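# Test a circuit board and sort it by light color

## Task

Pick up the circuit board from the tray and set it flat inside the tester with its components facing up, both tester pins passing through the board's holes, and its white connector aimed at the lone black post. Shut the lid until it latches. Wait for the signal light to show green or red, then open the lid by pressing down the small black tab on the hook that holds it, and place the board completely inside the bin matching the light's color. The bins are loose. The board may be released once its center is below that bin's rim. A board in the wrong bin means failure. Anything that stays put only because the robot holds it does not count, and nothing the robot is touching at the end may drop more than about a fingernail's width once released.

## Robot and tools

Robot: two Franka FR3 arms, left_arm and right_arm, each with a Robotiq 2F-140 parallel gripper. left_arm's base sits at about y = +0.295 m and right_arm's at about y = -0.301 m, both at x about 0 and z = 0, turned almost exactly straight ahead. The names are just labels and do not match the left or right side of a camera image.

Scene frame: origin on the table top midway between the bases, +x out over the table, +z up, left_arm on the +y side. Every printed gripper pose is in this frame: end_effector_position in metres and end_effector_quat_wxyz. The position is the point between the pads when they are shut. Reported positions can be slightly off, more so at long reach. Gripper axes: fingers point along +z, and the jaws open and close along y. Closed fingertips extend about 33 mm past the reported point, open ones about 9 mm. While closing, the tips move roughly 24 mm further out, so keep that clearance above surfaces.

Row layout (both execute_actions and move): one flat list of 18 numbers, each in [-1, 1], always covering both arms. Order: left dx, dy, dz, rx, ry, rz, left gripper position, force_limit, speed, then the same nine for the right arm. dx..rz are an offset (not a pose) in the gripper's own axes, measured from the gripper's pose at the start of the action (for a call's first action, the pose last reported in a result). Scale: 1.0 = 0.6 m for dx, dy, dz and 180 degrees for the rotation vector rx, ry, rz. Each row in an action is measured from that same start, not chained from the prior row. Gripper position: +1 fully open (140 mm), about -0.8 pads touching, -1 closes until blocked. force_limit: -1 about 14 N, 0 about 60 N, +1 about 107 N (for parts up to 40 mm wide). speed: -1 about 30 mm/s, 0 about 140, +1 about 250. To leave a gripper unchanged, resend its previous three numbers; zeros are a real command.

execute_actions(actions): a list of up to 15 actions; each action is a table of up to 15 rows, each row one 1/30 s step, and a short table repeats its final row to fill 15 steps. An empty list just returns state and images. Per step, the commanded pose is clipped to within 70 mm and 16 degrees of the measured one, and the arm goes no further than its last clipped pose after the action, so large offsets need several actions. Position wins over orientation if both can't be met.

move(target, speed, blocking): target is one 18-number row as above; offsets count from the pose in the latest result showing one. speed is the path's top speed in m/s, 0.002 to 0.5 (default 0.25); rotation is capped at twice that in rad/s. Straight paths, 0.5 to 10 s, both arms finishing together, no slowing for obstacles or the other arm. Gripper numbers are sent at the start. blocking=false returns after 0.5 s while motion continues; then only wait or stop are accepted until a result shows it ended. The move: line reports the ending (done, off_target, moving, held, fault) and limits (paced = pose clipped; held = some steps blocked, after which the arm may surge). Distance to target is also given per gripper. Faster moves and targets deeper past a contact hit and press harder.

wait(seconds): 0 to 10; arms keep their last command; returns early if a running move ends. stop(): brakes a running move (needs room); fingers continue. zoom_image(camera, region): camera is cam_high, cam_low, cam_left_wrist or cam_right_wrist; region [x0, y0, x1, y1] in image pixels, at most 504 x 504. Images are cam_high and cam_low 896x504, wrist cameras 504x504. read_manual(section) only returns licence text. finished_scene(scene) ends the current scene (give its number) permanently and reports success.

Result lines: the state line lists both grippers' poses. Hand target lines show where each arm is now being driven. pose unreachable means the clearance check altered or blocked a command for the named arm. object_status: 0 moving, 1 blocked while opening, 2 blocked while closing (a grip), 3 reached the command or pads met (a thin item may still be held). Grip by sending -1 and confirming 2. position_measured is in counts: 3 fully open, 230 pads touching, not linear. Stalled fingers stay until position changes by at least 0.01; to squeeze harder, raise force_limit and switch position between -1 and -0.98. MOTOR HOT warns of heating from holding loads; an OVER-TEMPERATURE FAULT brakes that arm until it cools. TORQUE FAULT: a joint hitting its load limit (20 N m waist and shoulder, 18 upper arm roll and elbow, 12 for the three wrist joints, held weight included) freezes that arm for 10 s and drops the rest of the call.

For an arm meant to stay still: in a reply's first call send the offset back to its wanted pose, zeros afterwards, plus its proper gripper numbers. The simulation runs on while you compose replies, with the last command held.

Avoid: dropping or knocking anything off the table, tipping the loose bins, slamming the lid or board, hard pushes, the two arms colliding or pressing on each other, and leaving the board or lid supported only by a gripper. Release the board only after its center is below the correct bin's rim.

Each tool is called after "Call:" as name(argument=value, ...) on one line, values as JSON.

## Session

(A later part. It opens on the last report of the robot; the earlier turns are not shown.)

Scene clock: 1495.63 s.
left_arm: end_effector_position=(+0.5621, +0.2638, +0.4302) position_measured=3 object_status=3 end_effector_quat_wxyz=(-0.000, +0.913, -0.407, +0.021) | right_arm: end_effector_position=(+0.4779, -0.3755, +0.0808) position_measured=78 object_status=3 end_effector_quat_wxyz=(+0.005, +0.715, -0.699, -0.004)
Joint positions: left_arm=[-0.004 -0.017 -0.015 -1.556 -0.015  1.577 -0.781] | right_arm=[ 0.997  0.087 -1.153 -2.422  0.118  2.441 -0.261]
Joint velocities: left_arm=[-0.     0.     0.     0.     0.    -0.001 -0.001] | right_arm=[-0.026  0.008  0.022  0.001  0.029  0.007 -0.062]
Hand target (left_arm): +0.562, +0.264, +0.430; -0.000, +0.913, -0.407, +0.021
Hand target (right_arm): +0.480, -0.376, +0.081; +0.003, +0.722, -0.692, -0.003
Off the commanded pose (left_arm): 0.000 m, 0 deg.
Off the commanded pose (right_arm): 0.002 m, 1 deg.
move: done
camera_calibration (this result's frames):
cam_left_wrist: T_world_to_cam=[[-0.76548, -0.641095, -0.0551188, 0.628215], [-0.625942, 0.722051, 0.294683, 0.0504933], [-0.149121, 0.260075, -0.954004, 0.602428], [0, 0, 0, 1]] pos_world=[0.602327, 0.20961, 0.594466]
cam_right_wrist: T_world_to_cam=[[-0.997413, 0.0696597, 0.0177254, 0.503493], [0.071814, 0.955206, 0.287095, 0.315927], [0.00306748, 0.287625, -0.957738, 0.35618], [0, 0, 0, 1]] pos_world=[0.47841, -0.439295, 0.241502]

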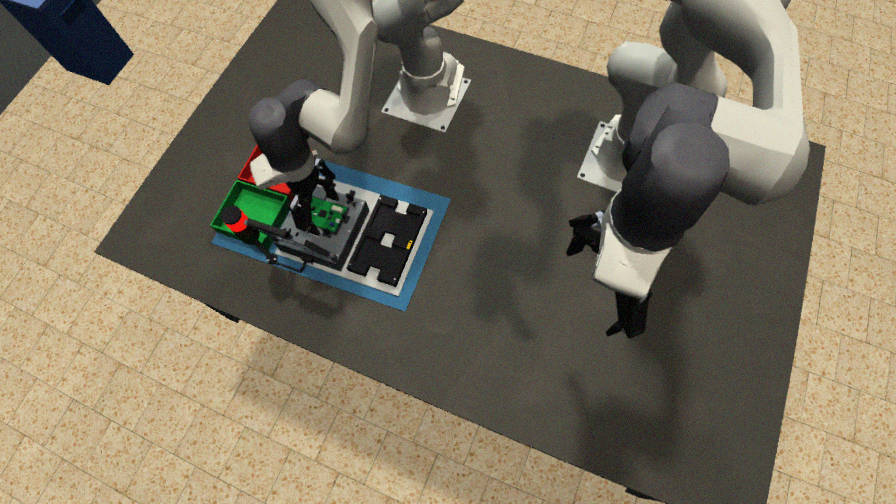

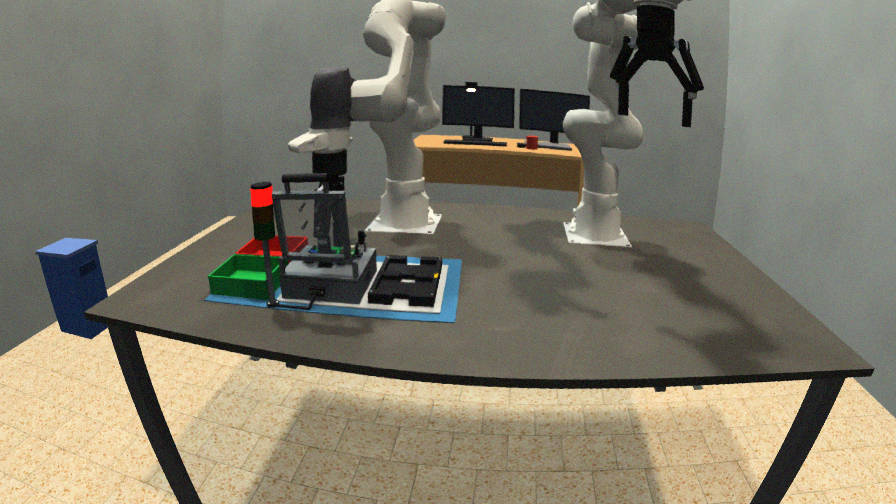

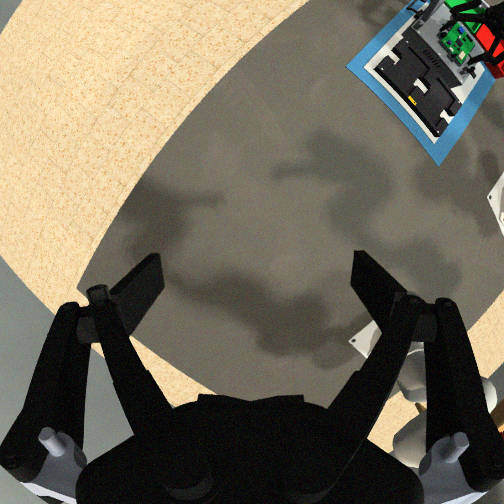

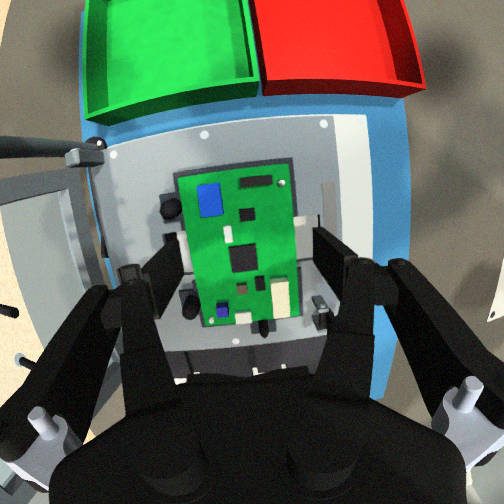

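Call:
move(target=[0,0,0,0,0,0,1,0,0, -0.001,-0.002,0.004,0,0,0,-1,-0.3,-0.6], speed=0.01)

Call:
zoom_image(camera="cam_right_wrist", region=[120,130,380,330])

Scene clock: 1503.67 s.
left_arm: end_effector_position=(+0.5621, +0.2638, +0.4302) position_measured=3 object_status=3 end_effector_quat_wxyz=(-0.000, +0.913, -0.407, +0.021) | right_arm: end_effector_position=(+0.4741, -0.3759, +0.0819) position_measured=104 object_status=2 end_effector_quat_wxyz=(+0.007, +0.720, -0.694, -0.015)
Joint positions: left_arm=[-0.004 -0.017 -0.015 -1.556 -0.015  1.577 -0.781] | right_arm=[ 0.992  0.089 -1.154 -2.411  0.129  2.411 -0.289]
Joint velocities: left_arm=[-0.001 -0.001 -0.     0.001 -0.002  0.001  0.   ] | right_arm=[ 0.001  0.002 -0.     0.002  0.003 -0.001 -0.006]
Hand target (left_arm): +0.562, +0.264, +0.430; -0.000, +0.913, -0.407, +0.021
Hand target (right_arm): +0.479, -0.375, +0.079; +0.005, +0.715, -0.699, -0.004
Off the commanded pose (left_arm): 0.000 m, 0 deg.
Off the commanded pose (right_arm): 0.006 m, 1 deg.
move: off_target (right_arm)
camera_calibration (this result's frames):
cam_left_wrist: T_world_to_cam=[[-0.765479, -0.641095, -0.0551188, 0.628215], [-0.625943, 0.722051, 0.294683, 0.0504935], [-0.149121, 0.260075, -0.954004, 0.602429], [0, 0, 0, 1]] pos_world=[0.602327, 0.20961, 0.594466]
cam_right_wrist: T_world_to_cam=[[-0.99778, 0.0557923, 0.0363568, 0.493088], [0.0640849, 0.952888, 0.296474, 0.318275], [-0.018103, 0.298146, -0.954349, 0.371148], [0, 0, 0, 1]] pos_world=[0.478316, -0.441448, 0.241917]

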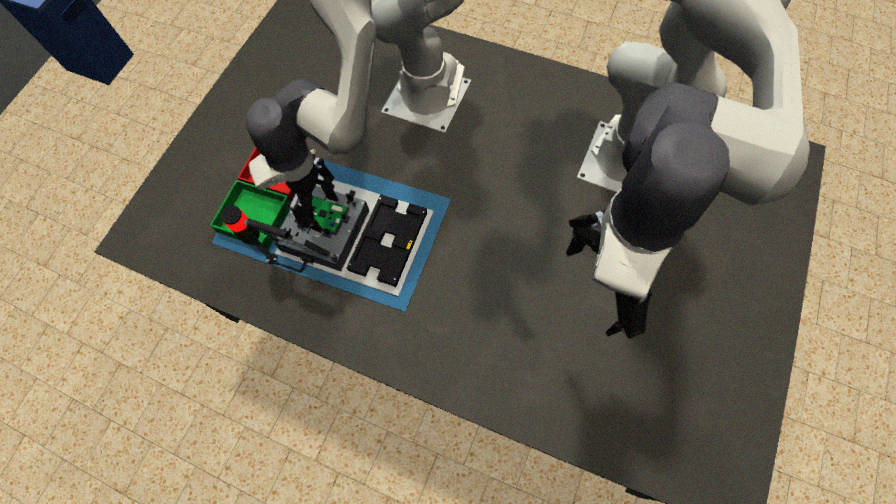

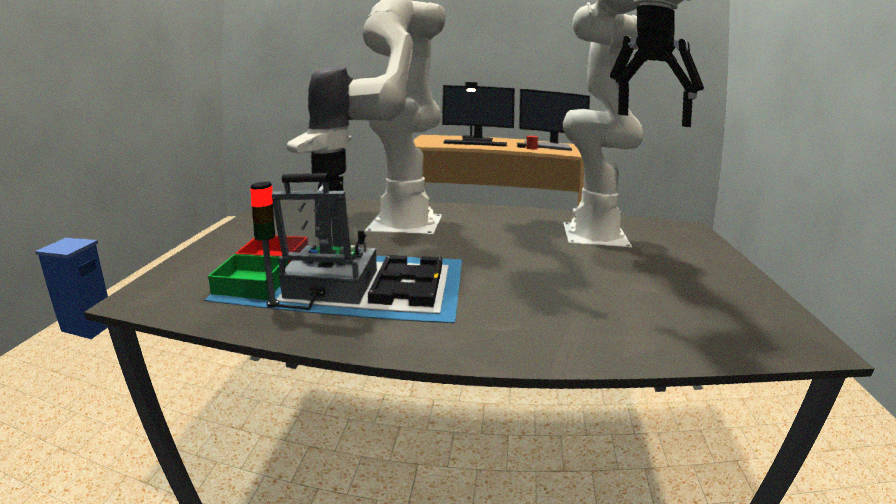

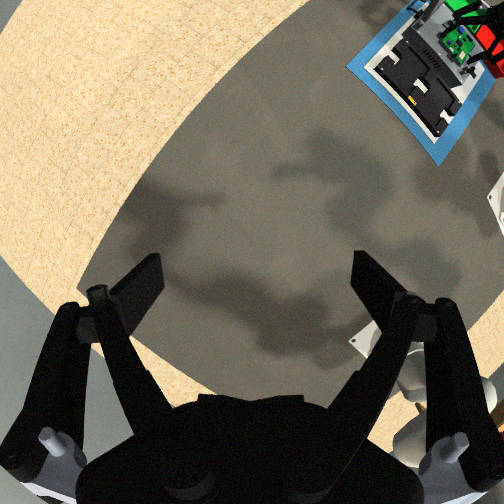

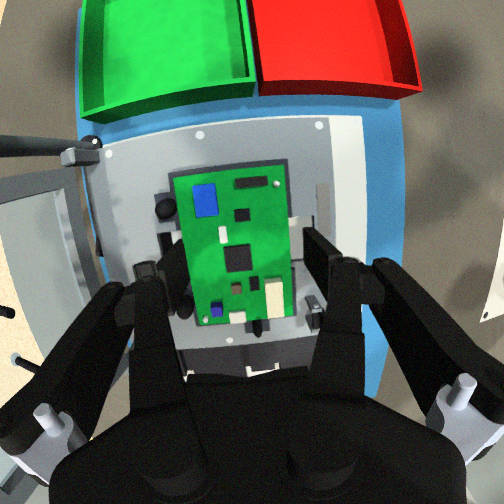

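Region (120, 130, 380, 330) of cam_right_wrist's 504x504 image, scaled by 1.938, with more detail than that image has; it fills the top 388 rows of this view, and the rest is white.

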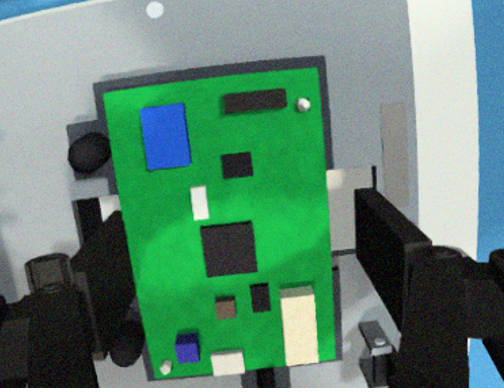

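Call:
move(target=[0,0,0,0,0,0,1,0,0, 0.0,-0.007,-0.008,0.008,0,0,0.4,-0.3,0], speed=0.02)

Call:
move(target=[0,0,0,0,0,0,1,0,0, 0.009,0.0,0.0,0,0,0,0.4,-0.3,0], speed=0.02)

Call:
zoom_image(camera="cam_right_wrist", region=[120,130,380,330])

Scene clock: 1517.77 s.
left_arm: end_effector_position=(+0.5621, +0.2638, +0.4302) position_measured=3 object_status=3 end_effector_quat_wxyz=(-0.000, +0.913, -0.407, +0.021) | right_arm: end_effector_position=(+0.4774, -0.3752, +0.0860) position_measured=78 object_status=3 end_effector_quat_wxyz=(-0.001, +0.723, -0.691, -0.008)
Joint positions: left_arm=[-0.004 -0.017 -0.015 -1.556 -0.015  1.577 -0.781] | right_arm=[ 1.001  0.057 -1.165 -2.421  0.097  2.429 -0.273]
Joint velocities: left_arm=[-0.     0.001 -0.001  0.001  0.     0.001 -0.002] | right_arm=[-0.    -0.004 -0.001 -0.003 -0.013  0.011  0.02 ]
Hand target (left_arm): +0.562, +0.264, +0.430; -0.000, +0.913, -0.407, +0.021
Hand target (right_arm): +0.478, -0.376, +0.086; -0.002, +0.720, -0.694, -0.006
Off the commanded pose (left_arm): 0.000 m, 0 deg.
Off the commanded pose (right_arm): 0.001 m, 1 deg.
move: done
camera_calibration (this result's frames):
cam_left_wrist: T_world_to_cam=[[-0.765479, -0.641095, -0.0551188, 0.628215], [-0.625943, 0.722051, 0.294683, 0.0504934], [-0.149121, 0.260075, -0.954004, 0.602428], [0, 0, 0, 1]] pos_world=[0.602327, 0.20961, 0.594466]
cam_right_wrist: T_world_to_cam=[[-0.998685, 0.0486366, 0.0162097, 0.495677], [0.0512602, 0.952362, 0.300631, 0.321706], [-0.00081585, 0.301067, -0.953603, 0.36764], [0, 0, 0, 1]] pos_world=[0.478835, -0.441173, 0.245833]

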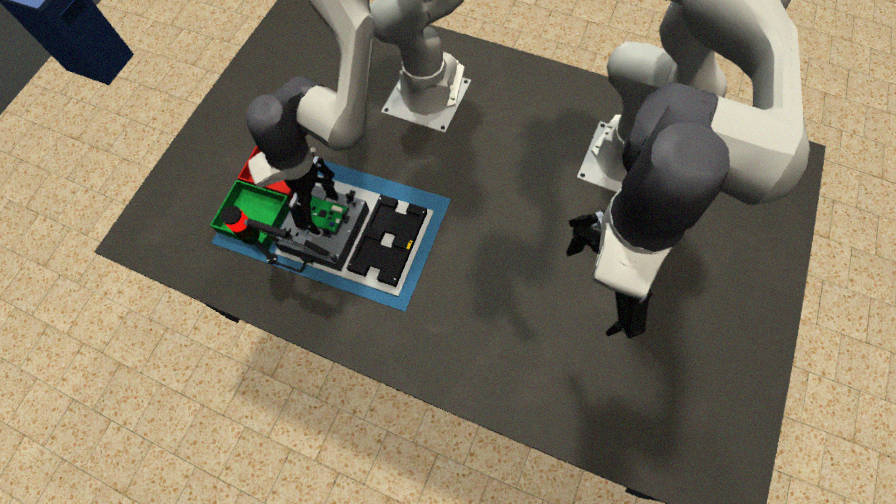

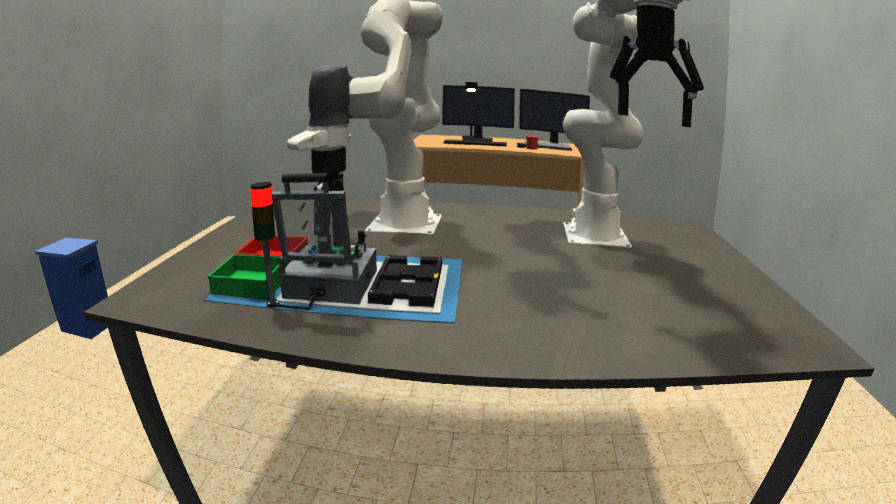

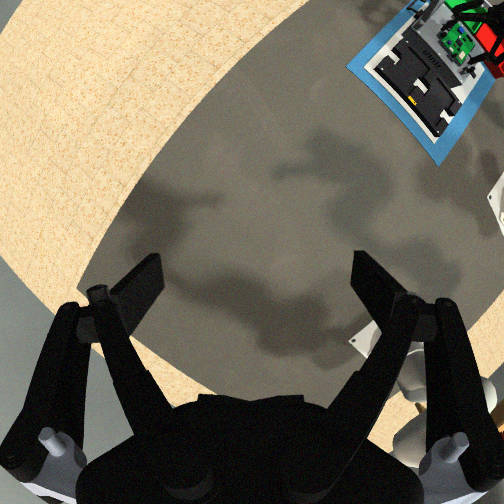

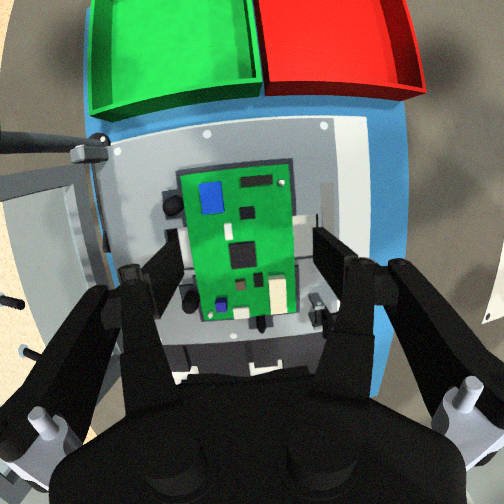

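Scene clock: 1518.47 s.
left_arm: end_effector_position=(+0.5621, +0.2638, +0.4302) position_measured=3 object_status=3 end_effector_quat_wxyz=(-0.000, +0.913, -0.407, +0.021) | right_arm: end_effector_position=(+0.4773, -0.3801, +0.0859) position_measured=78 object_status=3 end_effector_quat_wxyz=(-0.001, +0.721, -0.693, -0.008)
Joint positions: left_arm=[-0.004 -0.017 -0.015 -1.556 -0.015  1.577 -0.781] | right_arm=[ 0.992  0.062 -1.165 -2.419  0.103  2.429 -0.282]
Joint velocities: left_arm=[ 0.001  0.    -0.002  0.001 -0.     0.001 -0.003] | right_arm=[-0.004  0.001  0.001  0.001  0.003  0.    -0.012]
Hand target (left_arm): +0.562, +0.264, +0.430; -0.000, +0.913, -0.407, +0.021
Hand target (right_arm): +0.478, -0.381, +0.086; -0.001, +0.723, -0.691, -0.008
Off the commanded pose (left_arm): 0.000 m, 0 deg.
Off the commanded pose (right_arm): 0.001 m, 0 deg.
move: done
camera_calibration (this result's frames):
cam_left_wrist: T_world_to_cam=[[-0.765479, -0.641095, -0.0551188, 0.628215], [-0.625943, 0.722051, 0.294683, 0.0504934], [-0.149121, 0.260075, -0.954004, 0.602428], [0, 0, 0, 1]] pos_world=[0.602327, 0.20961, 0.594466]
cam_right_wrist: T_world_to_cam=[[-0.998431, 0.0537151, 0.0158235, 0.497677], [0.0559871, 0.952206, 0.30028, 0.324106], [0.00106239, 0.300695, -0.95372, 0.367956], [0, 0, 0, 1]] pos_world=[0.478359, -0.445992, 0.245729]

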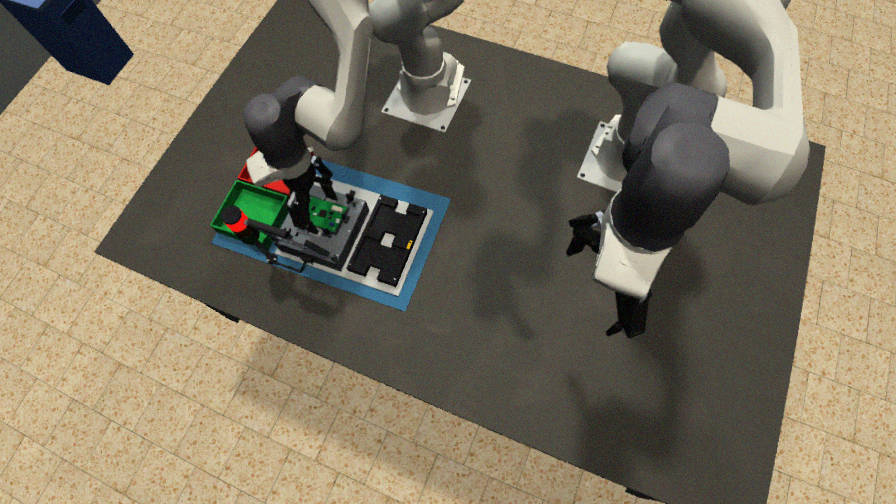

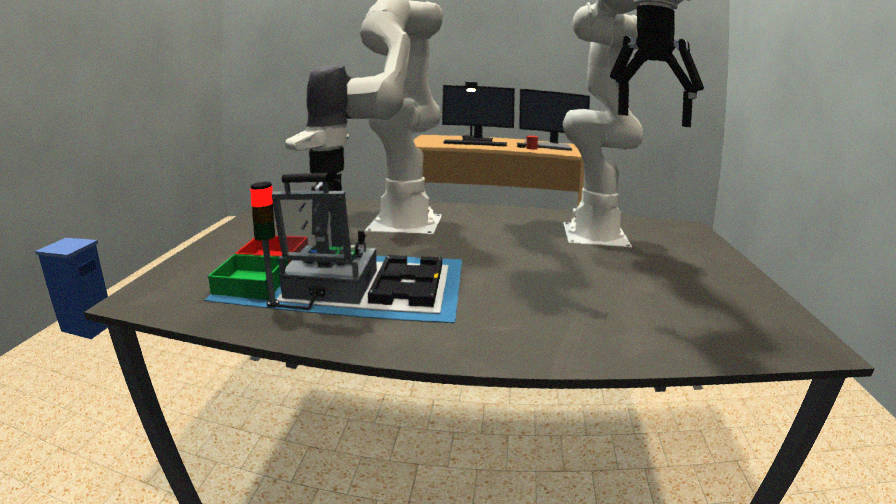

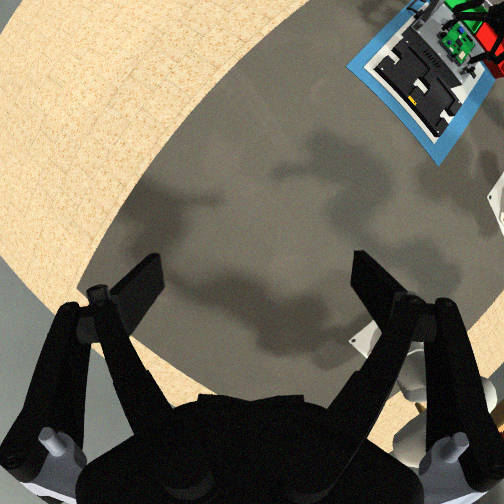

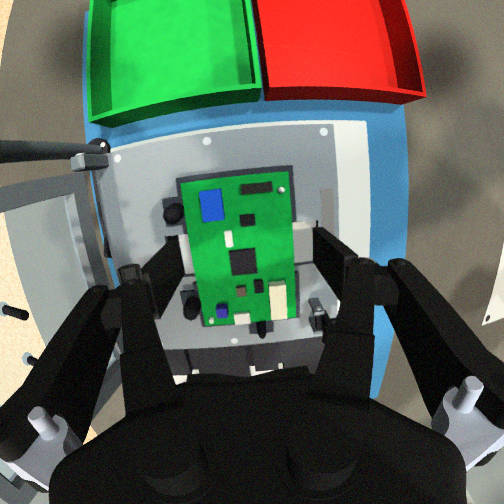

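Region (120, 130, 380, 330) of cam_right_wrist's 504x504 image, scaled by 1.938, with more detail than that image has; it fills the top 388 rows of this view, and the rest is white.

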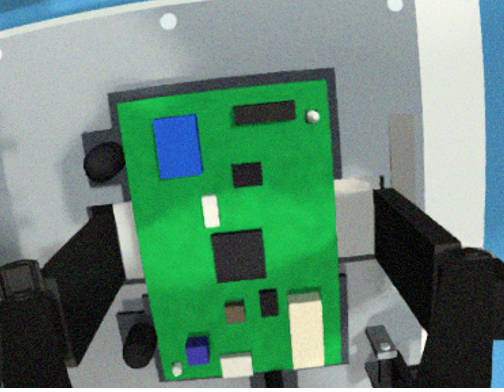

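Call:
move(target=[0,0,0,0,0,0,1,0,0, 0.0,-0.002,0.012,0.003,0.004,0,0.4,-0.3,0], speed=0.015)

Call:
zoom_image(camera="cam_right_wrist", region=[120,130,380,330])

Scene clock: 1526.03 s.
left_arm: end_effector_position=(+0.5621, +0.2638, +0.4302) position_measured=3 object_status=3 end_effector_quat_wxyz=(-0.000, +0.913, -0.407, +0.021) | right_arm: end_effector_position=(+0.4766, -0.3804, +0.0803) position_measured=78 object_status=3 end_effector_quat_wxyz=(+0.002, +0.720, -0.694, -0.004)
Joint positions: left_arm=[-0.004 -0.017 -0.015 -1.556 -0.015  1.577 -0.781] | right_arm=[ 0.991  0.08  -1.159 -2.429  0.117  2.449 -0.287]
Joint velocities: left_arm=[ 0.001  0.     0.001 -0.001  0.002 -0.     0.001] | right_arm=[-0.001  0.001 -0.001 -0.001  0.003  0.    -0.001]
Hand target (left_arm): +0.562, +0.264, +0.430; -0.000, +0.913, -0.407, +0.021
Hand target (right_arm): +0.478, -0.380, +0.079; +0.000, +0.721, -0.693, -0.000
Off the commanded pose (left_arm): 0.000 m, 0 deg.
Off the commanded pose (right_arm): 0.002 m, 0 deg.
move: done
camera_calibration (this result's frames):
cam_left_wrist: T_world_to_cam=[[-0.765479, -0.641095, -0.0551189, 0.628215], [-0.625943, 0.722051, 0.294683, 0.0504934], [-0.149121, 0.260075, -0.954004, 0.602428], [0, 0, 0, 1]] pos_world=[0.602327, 0.20961, 0.594466]
cam_right_wrist: T_world_to_cam=[[-0.998306, 0.0567748, 0.0127544, 0.498452], [0.0580235, 0.954685, 0.291906, 0.326844], [0.00439652, 0.292152, -0.956362, 0.358127], [0, 0, 0, 1]] pos_world=[0.477068, -0.44496, 0.240734]

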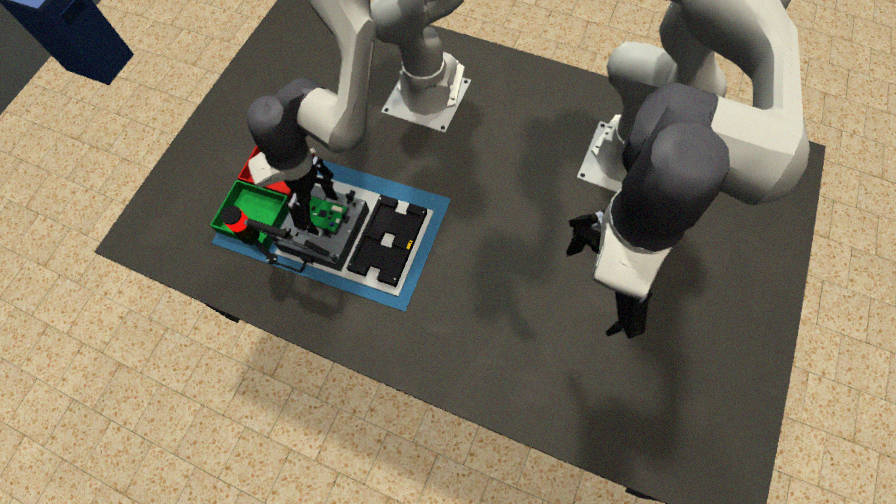

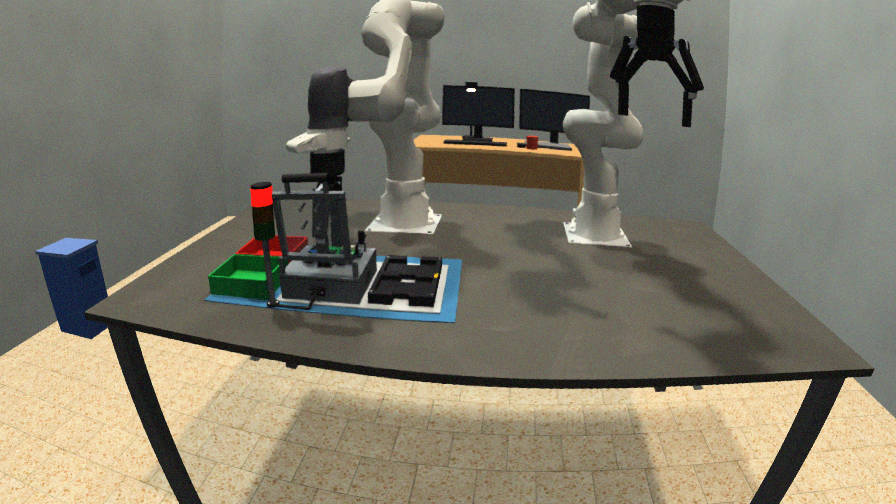

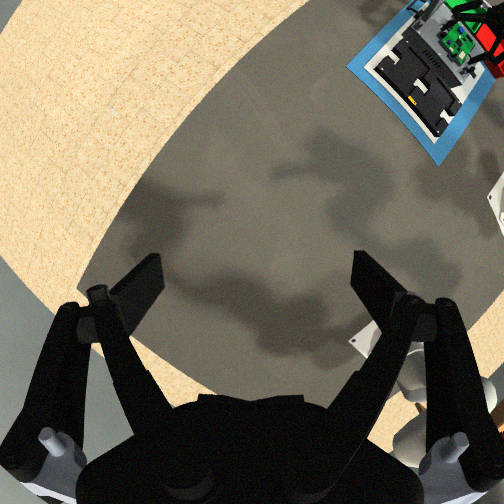

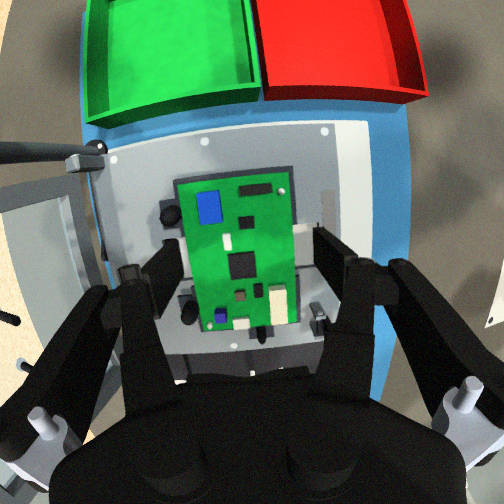

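Region (120, 130, 380, 330) of cam_right_wrist's 504x504 image, scaled by 1.938, with more detail than that image has; it fills the top 388 rows of this view, and the rest is white.

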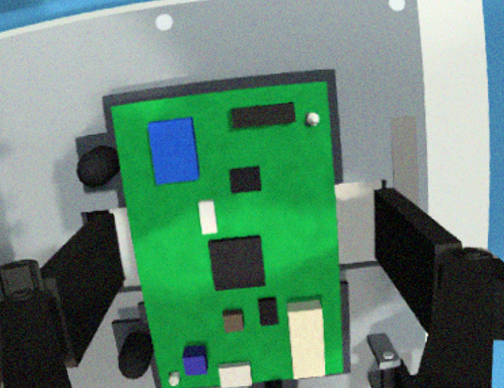

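Call:
move(target=[0,0,0,0,0,0,1,0,0, -0.004,0.009,0.0,0,0,0,0.4,-0.3,0], speed=0.01)

Call:
zoom_image(camera="cam_right_wrist", region=[120,130,380,330])

Scene clock: 1536.80 s.
left_arm: end_effector_position=(+0.5621, +0.2638, +0.4302) position_measured=3 object_status=3 end_effector_quat_wxyz=(-0.000, +0.913, -0.407, +0.021) | right_arm: end_effector_position=(+0.4710, -0.3775, +0.0801) position_measured=78 object_status=3 end_effector_quat_wxyz=(+0.002, +0.723, -0.690, -0.006)
Joint positions: left_arm=[-0.004 -0.017 -0.015 -1.556 -0.015  1.577 -0.781] | right_arm=[ 1.004  0.047 -1.171 -2.447  0.075  2.452 -0.263]
Joint velocities: left_arm=[-0.    -0.001  0.     0.     0.     0.     0.   ] | right_arm=[ 0.002 -0.004 -0.001 -0.003 -0.018  0.004  0.027]
Hand target (left_arm): +0.562, +0.264, +0.430; -0.000, +0.913, -0.407, +0.021
Hand target (right_arm): +0.471, -0.378, +0.080; +0.002, +0.720, -0.694, -0.004
Off the commanded pose (left_arm): 0.000 m, 0 deg.
Off the commanded pose (right_arm): 0.001 m, 1 deg.
move: done
camera_calibration (this result's frames):
cam_left_wrist: T_world_to_cam=[[-0.765479, -0.641095, -0.0551187, 0.628215], [-0.625943, 0.722051, 0.294683, 0.0504933], [-0.149121, 0.260075, -0.954004, 0.602429], [0, 0, 0, 1]] pos_world=[0.602327, 0.20961, 0.594466]
cam_right_wrist: T_world_to_cam=[[-0.998796, 0.0465545, 0.0154755, 0.488809], [0.0490474, 0.954513, 0.294108, 0.328398], [-0.00107952, 0.294513, -0.955647, 0.36047], [0, 0, 0, 1]] pos_world=[0.472503, -0.442379, 0.240333]

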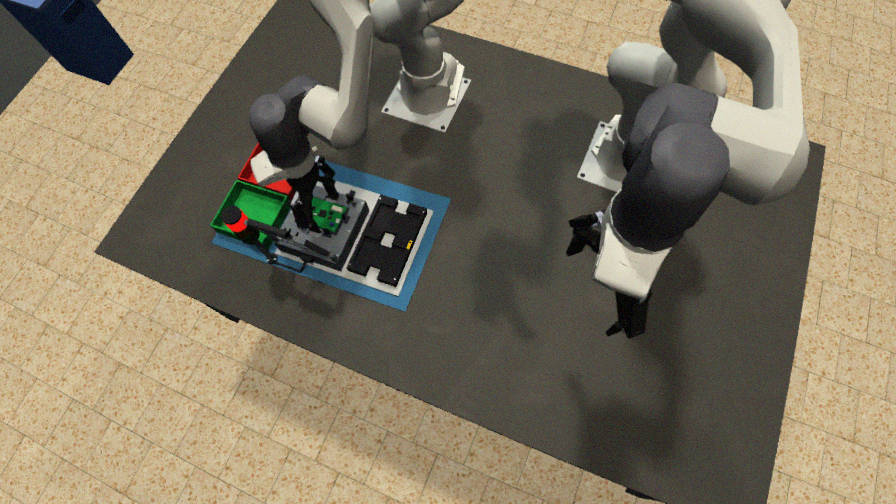

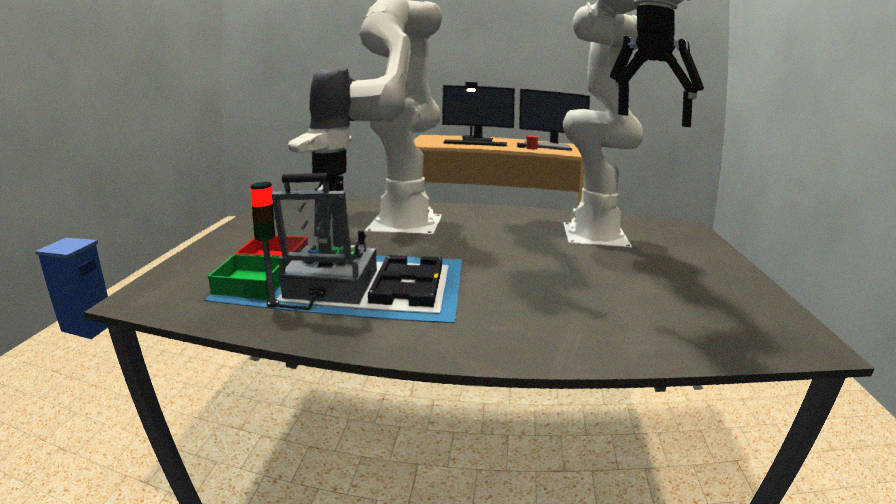

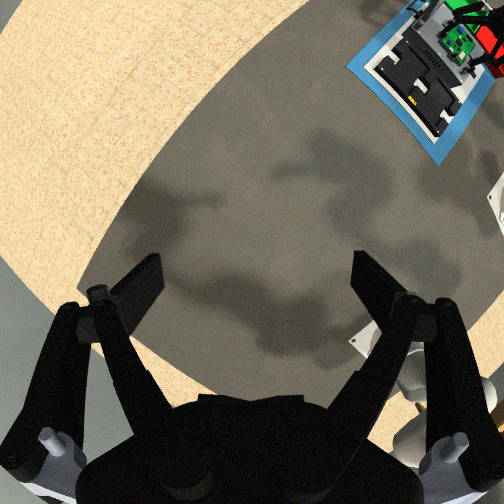

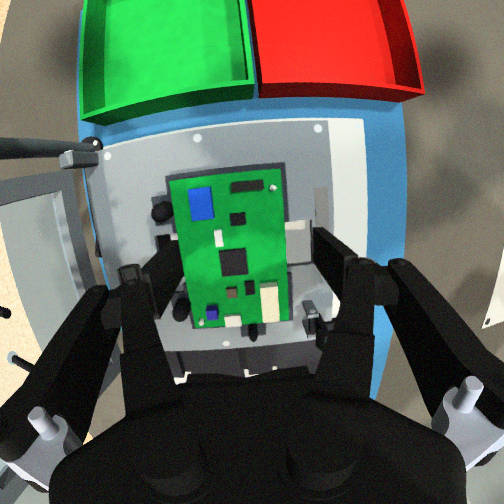

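Region (120, 130, 380, 330) of cam_right_wrist's 504x504 image, scaled by 1.938, with more detail than that image has; it fills the top 388 rows of this view, and the rest is white.

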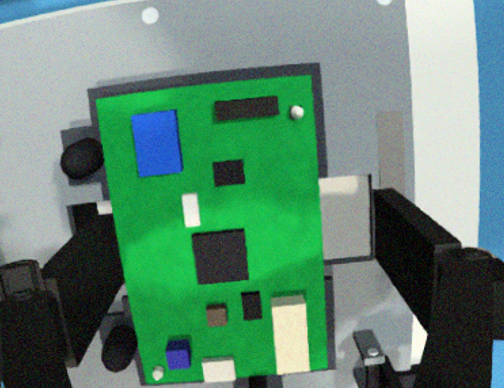

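Call:
move(target=[0,0,0,0,0,0,1,0,0, 0.0,-0.016,0.0,0,0,0,0.4,-0.3,0], speed=0.01)

Call:
zoom_image(camera="cam_right_wrist", region=[120,130,380,330])

Scene clock: 1547.17 s.
left_arm: end_effector_position=(+0.5621, +0.2638, +0.4302) position_measured=3 object_status=3 end_effector_quat_wxyz=(-0.000, +0.913, -0.407, +0.021) | right_arm: end_effector_position=(+0.4720, -0.3787, +0.0792) position_measured=78 object_status=3 end_effector_quat_wxyz=(+0.008, +0.719, -0.695, -0.015)
Joint positions: left_arm=[-0.004 -0.017 -0.015 -1.556 -0.015  1.577 -0.781] | right_arm=[ 0.981  0.094 -1.149 -2.417  0.136  2.416 -0.297]
Joint velocities: left_arm=[-0.    -0.001  0.     0.    -0.001 -0.     0.001] | right_arm=[-0.008  0.004  0.006  0.005  0.013 -0.006 -0.022]
Hand target (left_arm): +0.562, +0.264, +0.430; -0.000, +0.913, -0.407, +0.021
Hand target (right_arm): +0.480, -0.378, +0.081; +0.002, +0.723, -0.691, -0.005
Off the commanded pose (left_arm): 0.000 m, 0 deg.
Off the commanded pose (right_arm): 0.009 m, 1 deg.
move: off_target (right_arm)
camera_calibration (this result's frames):
cam_left_wrist: T_world_to_cam=[[-0.765479, -0.641095, -0.0551189, 0.628215], [-0.625943, 0.722051, 0.294683, 0.0504935], [-0.149121, 0.260075, -0.954004, 0.602428], [0, 0, 0, 1]] pos_world=[0.602327, 0.20961, 0.594466]
cam_right_wrist: T_world_to_cam=[[-0.997552, 0.0587381, 0.0379386, 0.492119], [0.0673691, 0.95268, 0.296416, 0.320212], [-0.0187324, 0.298247, -0.954305, 0.369691], [0, 0, 0, 1]] pos_world=[0.476267, -0.444225, 0.239212]

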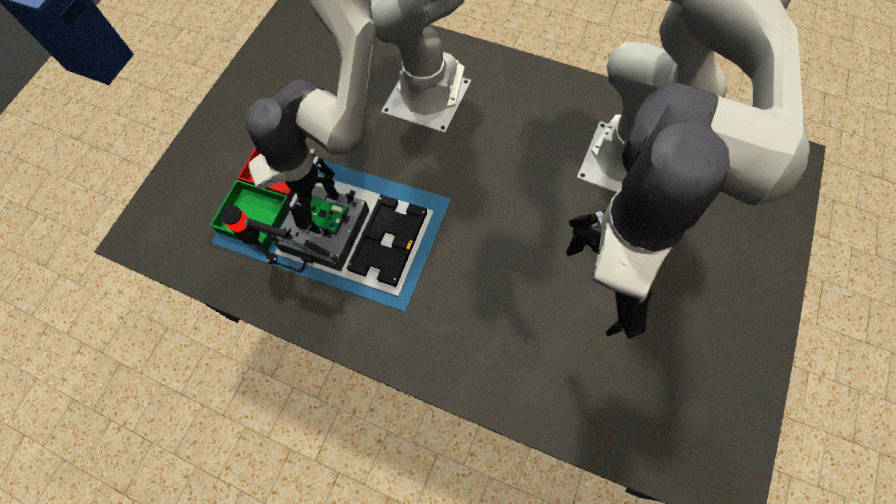

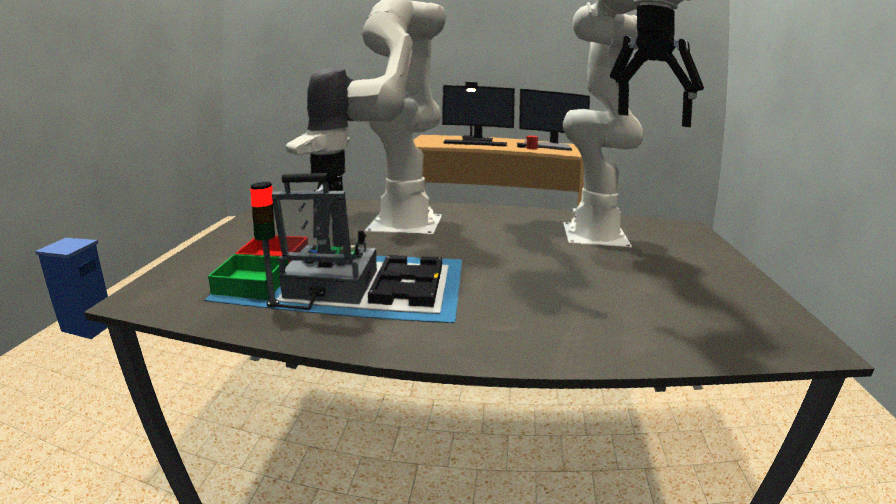

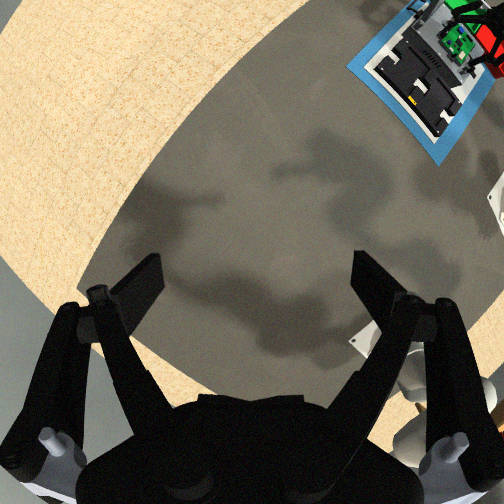

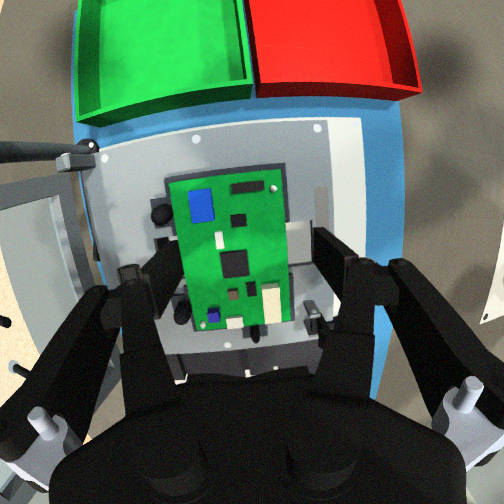

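Region (120, 130, 380, 330) of cam_right_wrist's 504x504 image, scaled by 1.938, with more detail than that image has; it fills the top 388 rows of this view, and the rest is white.

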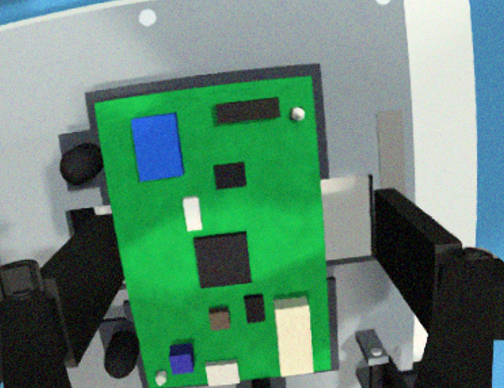

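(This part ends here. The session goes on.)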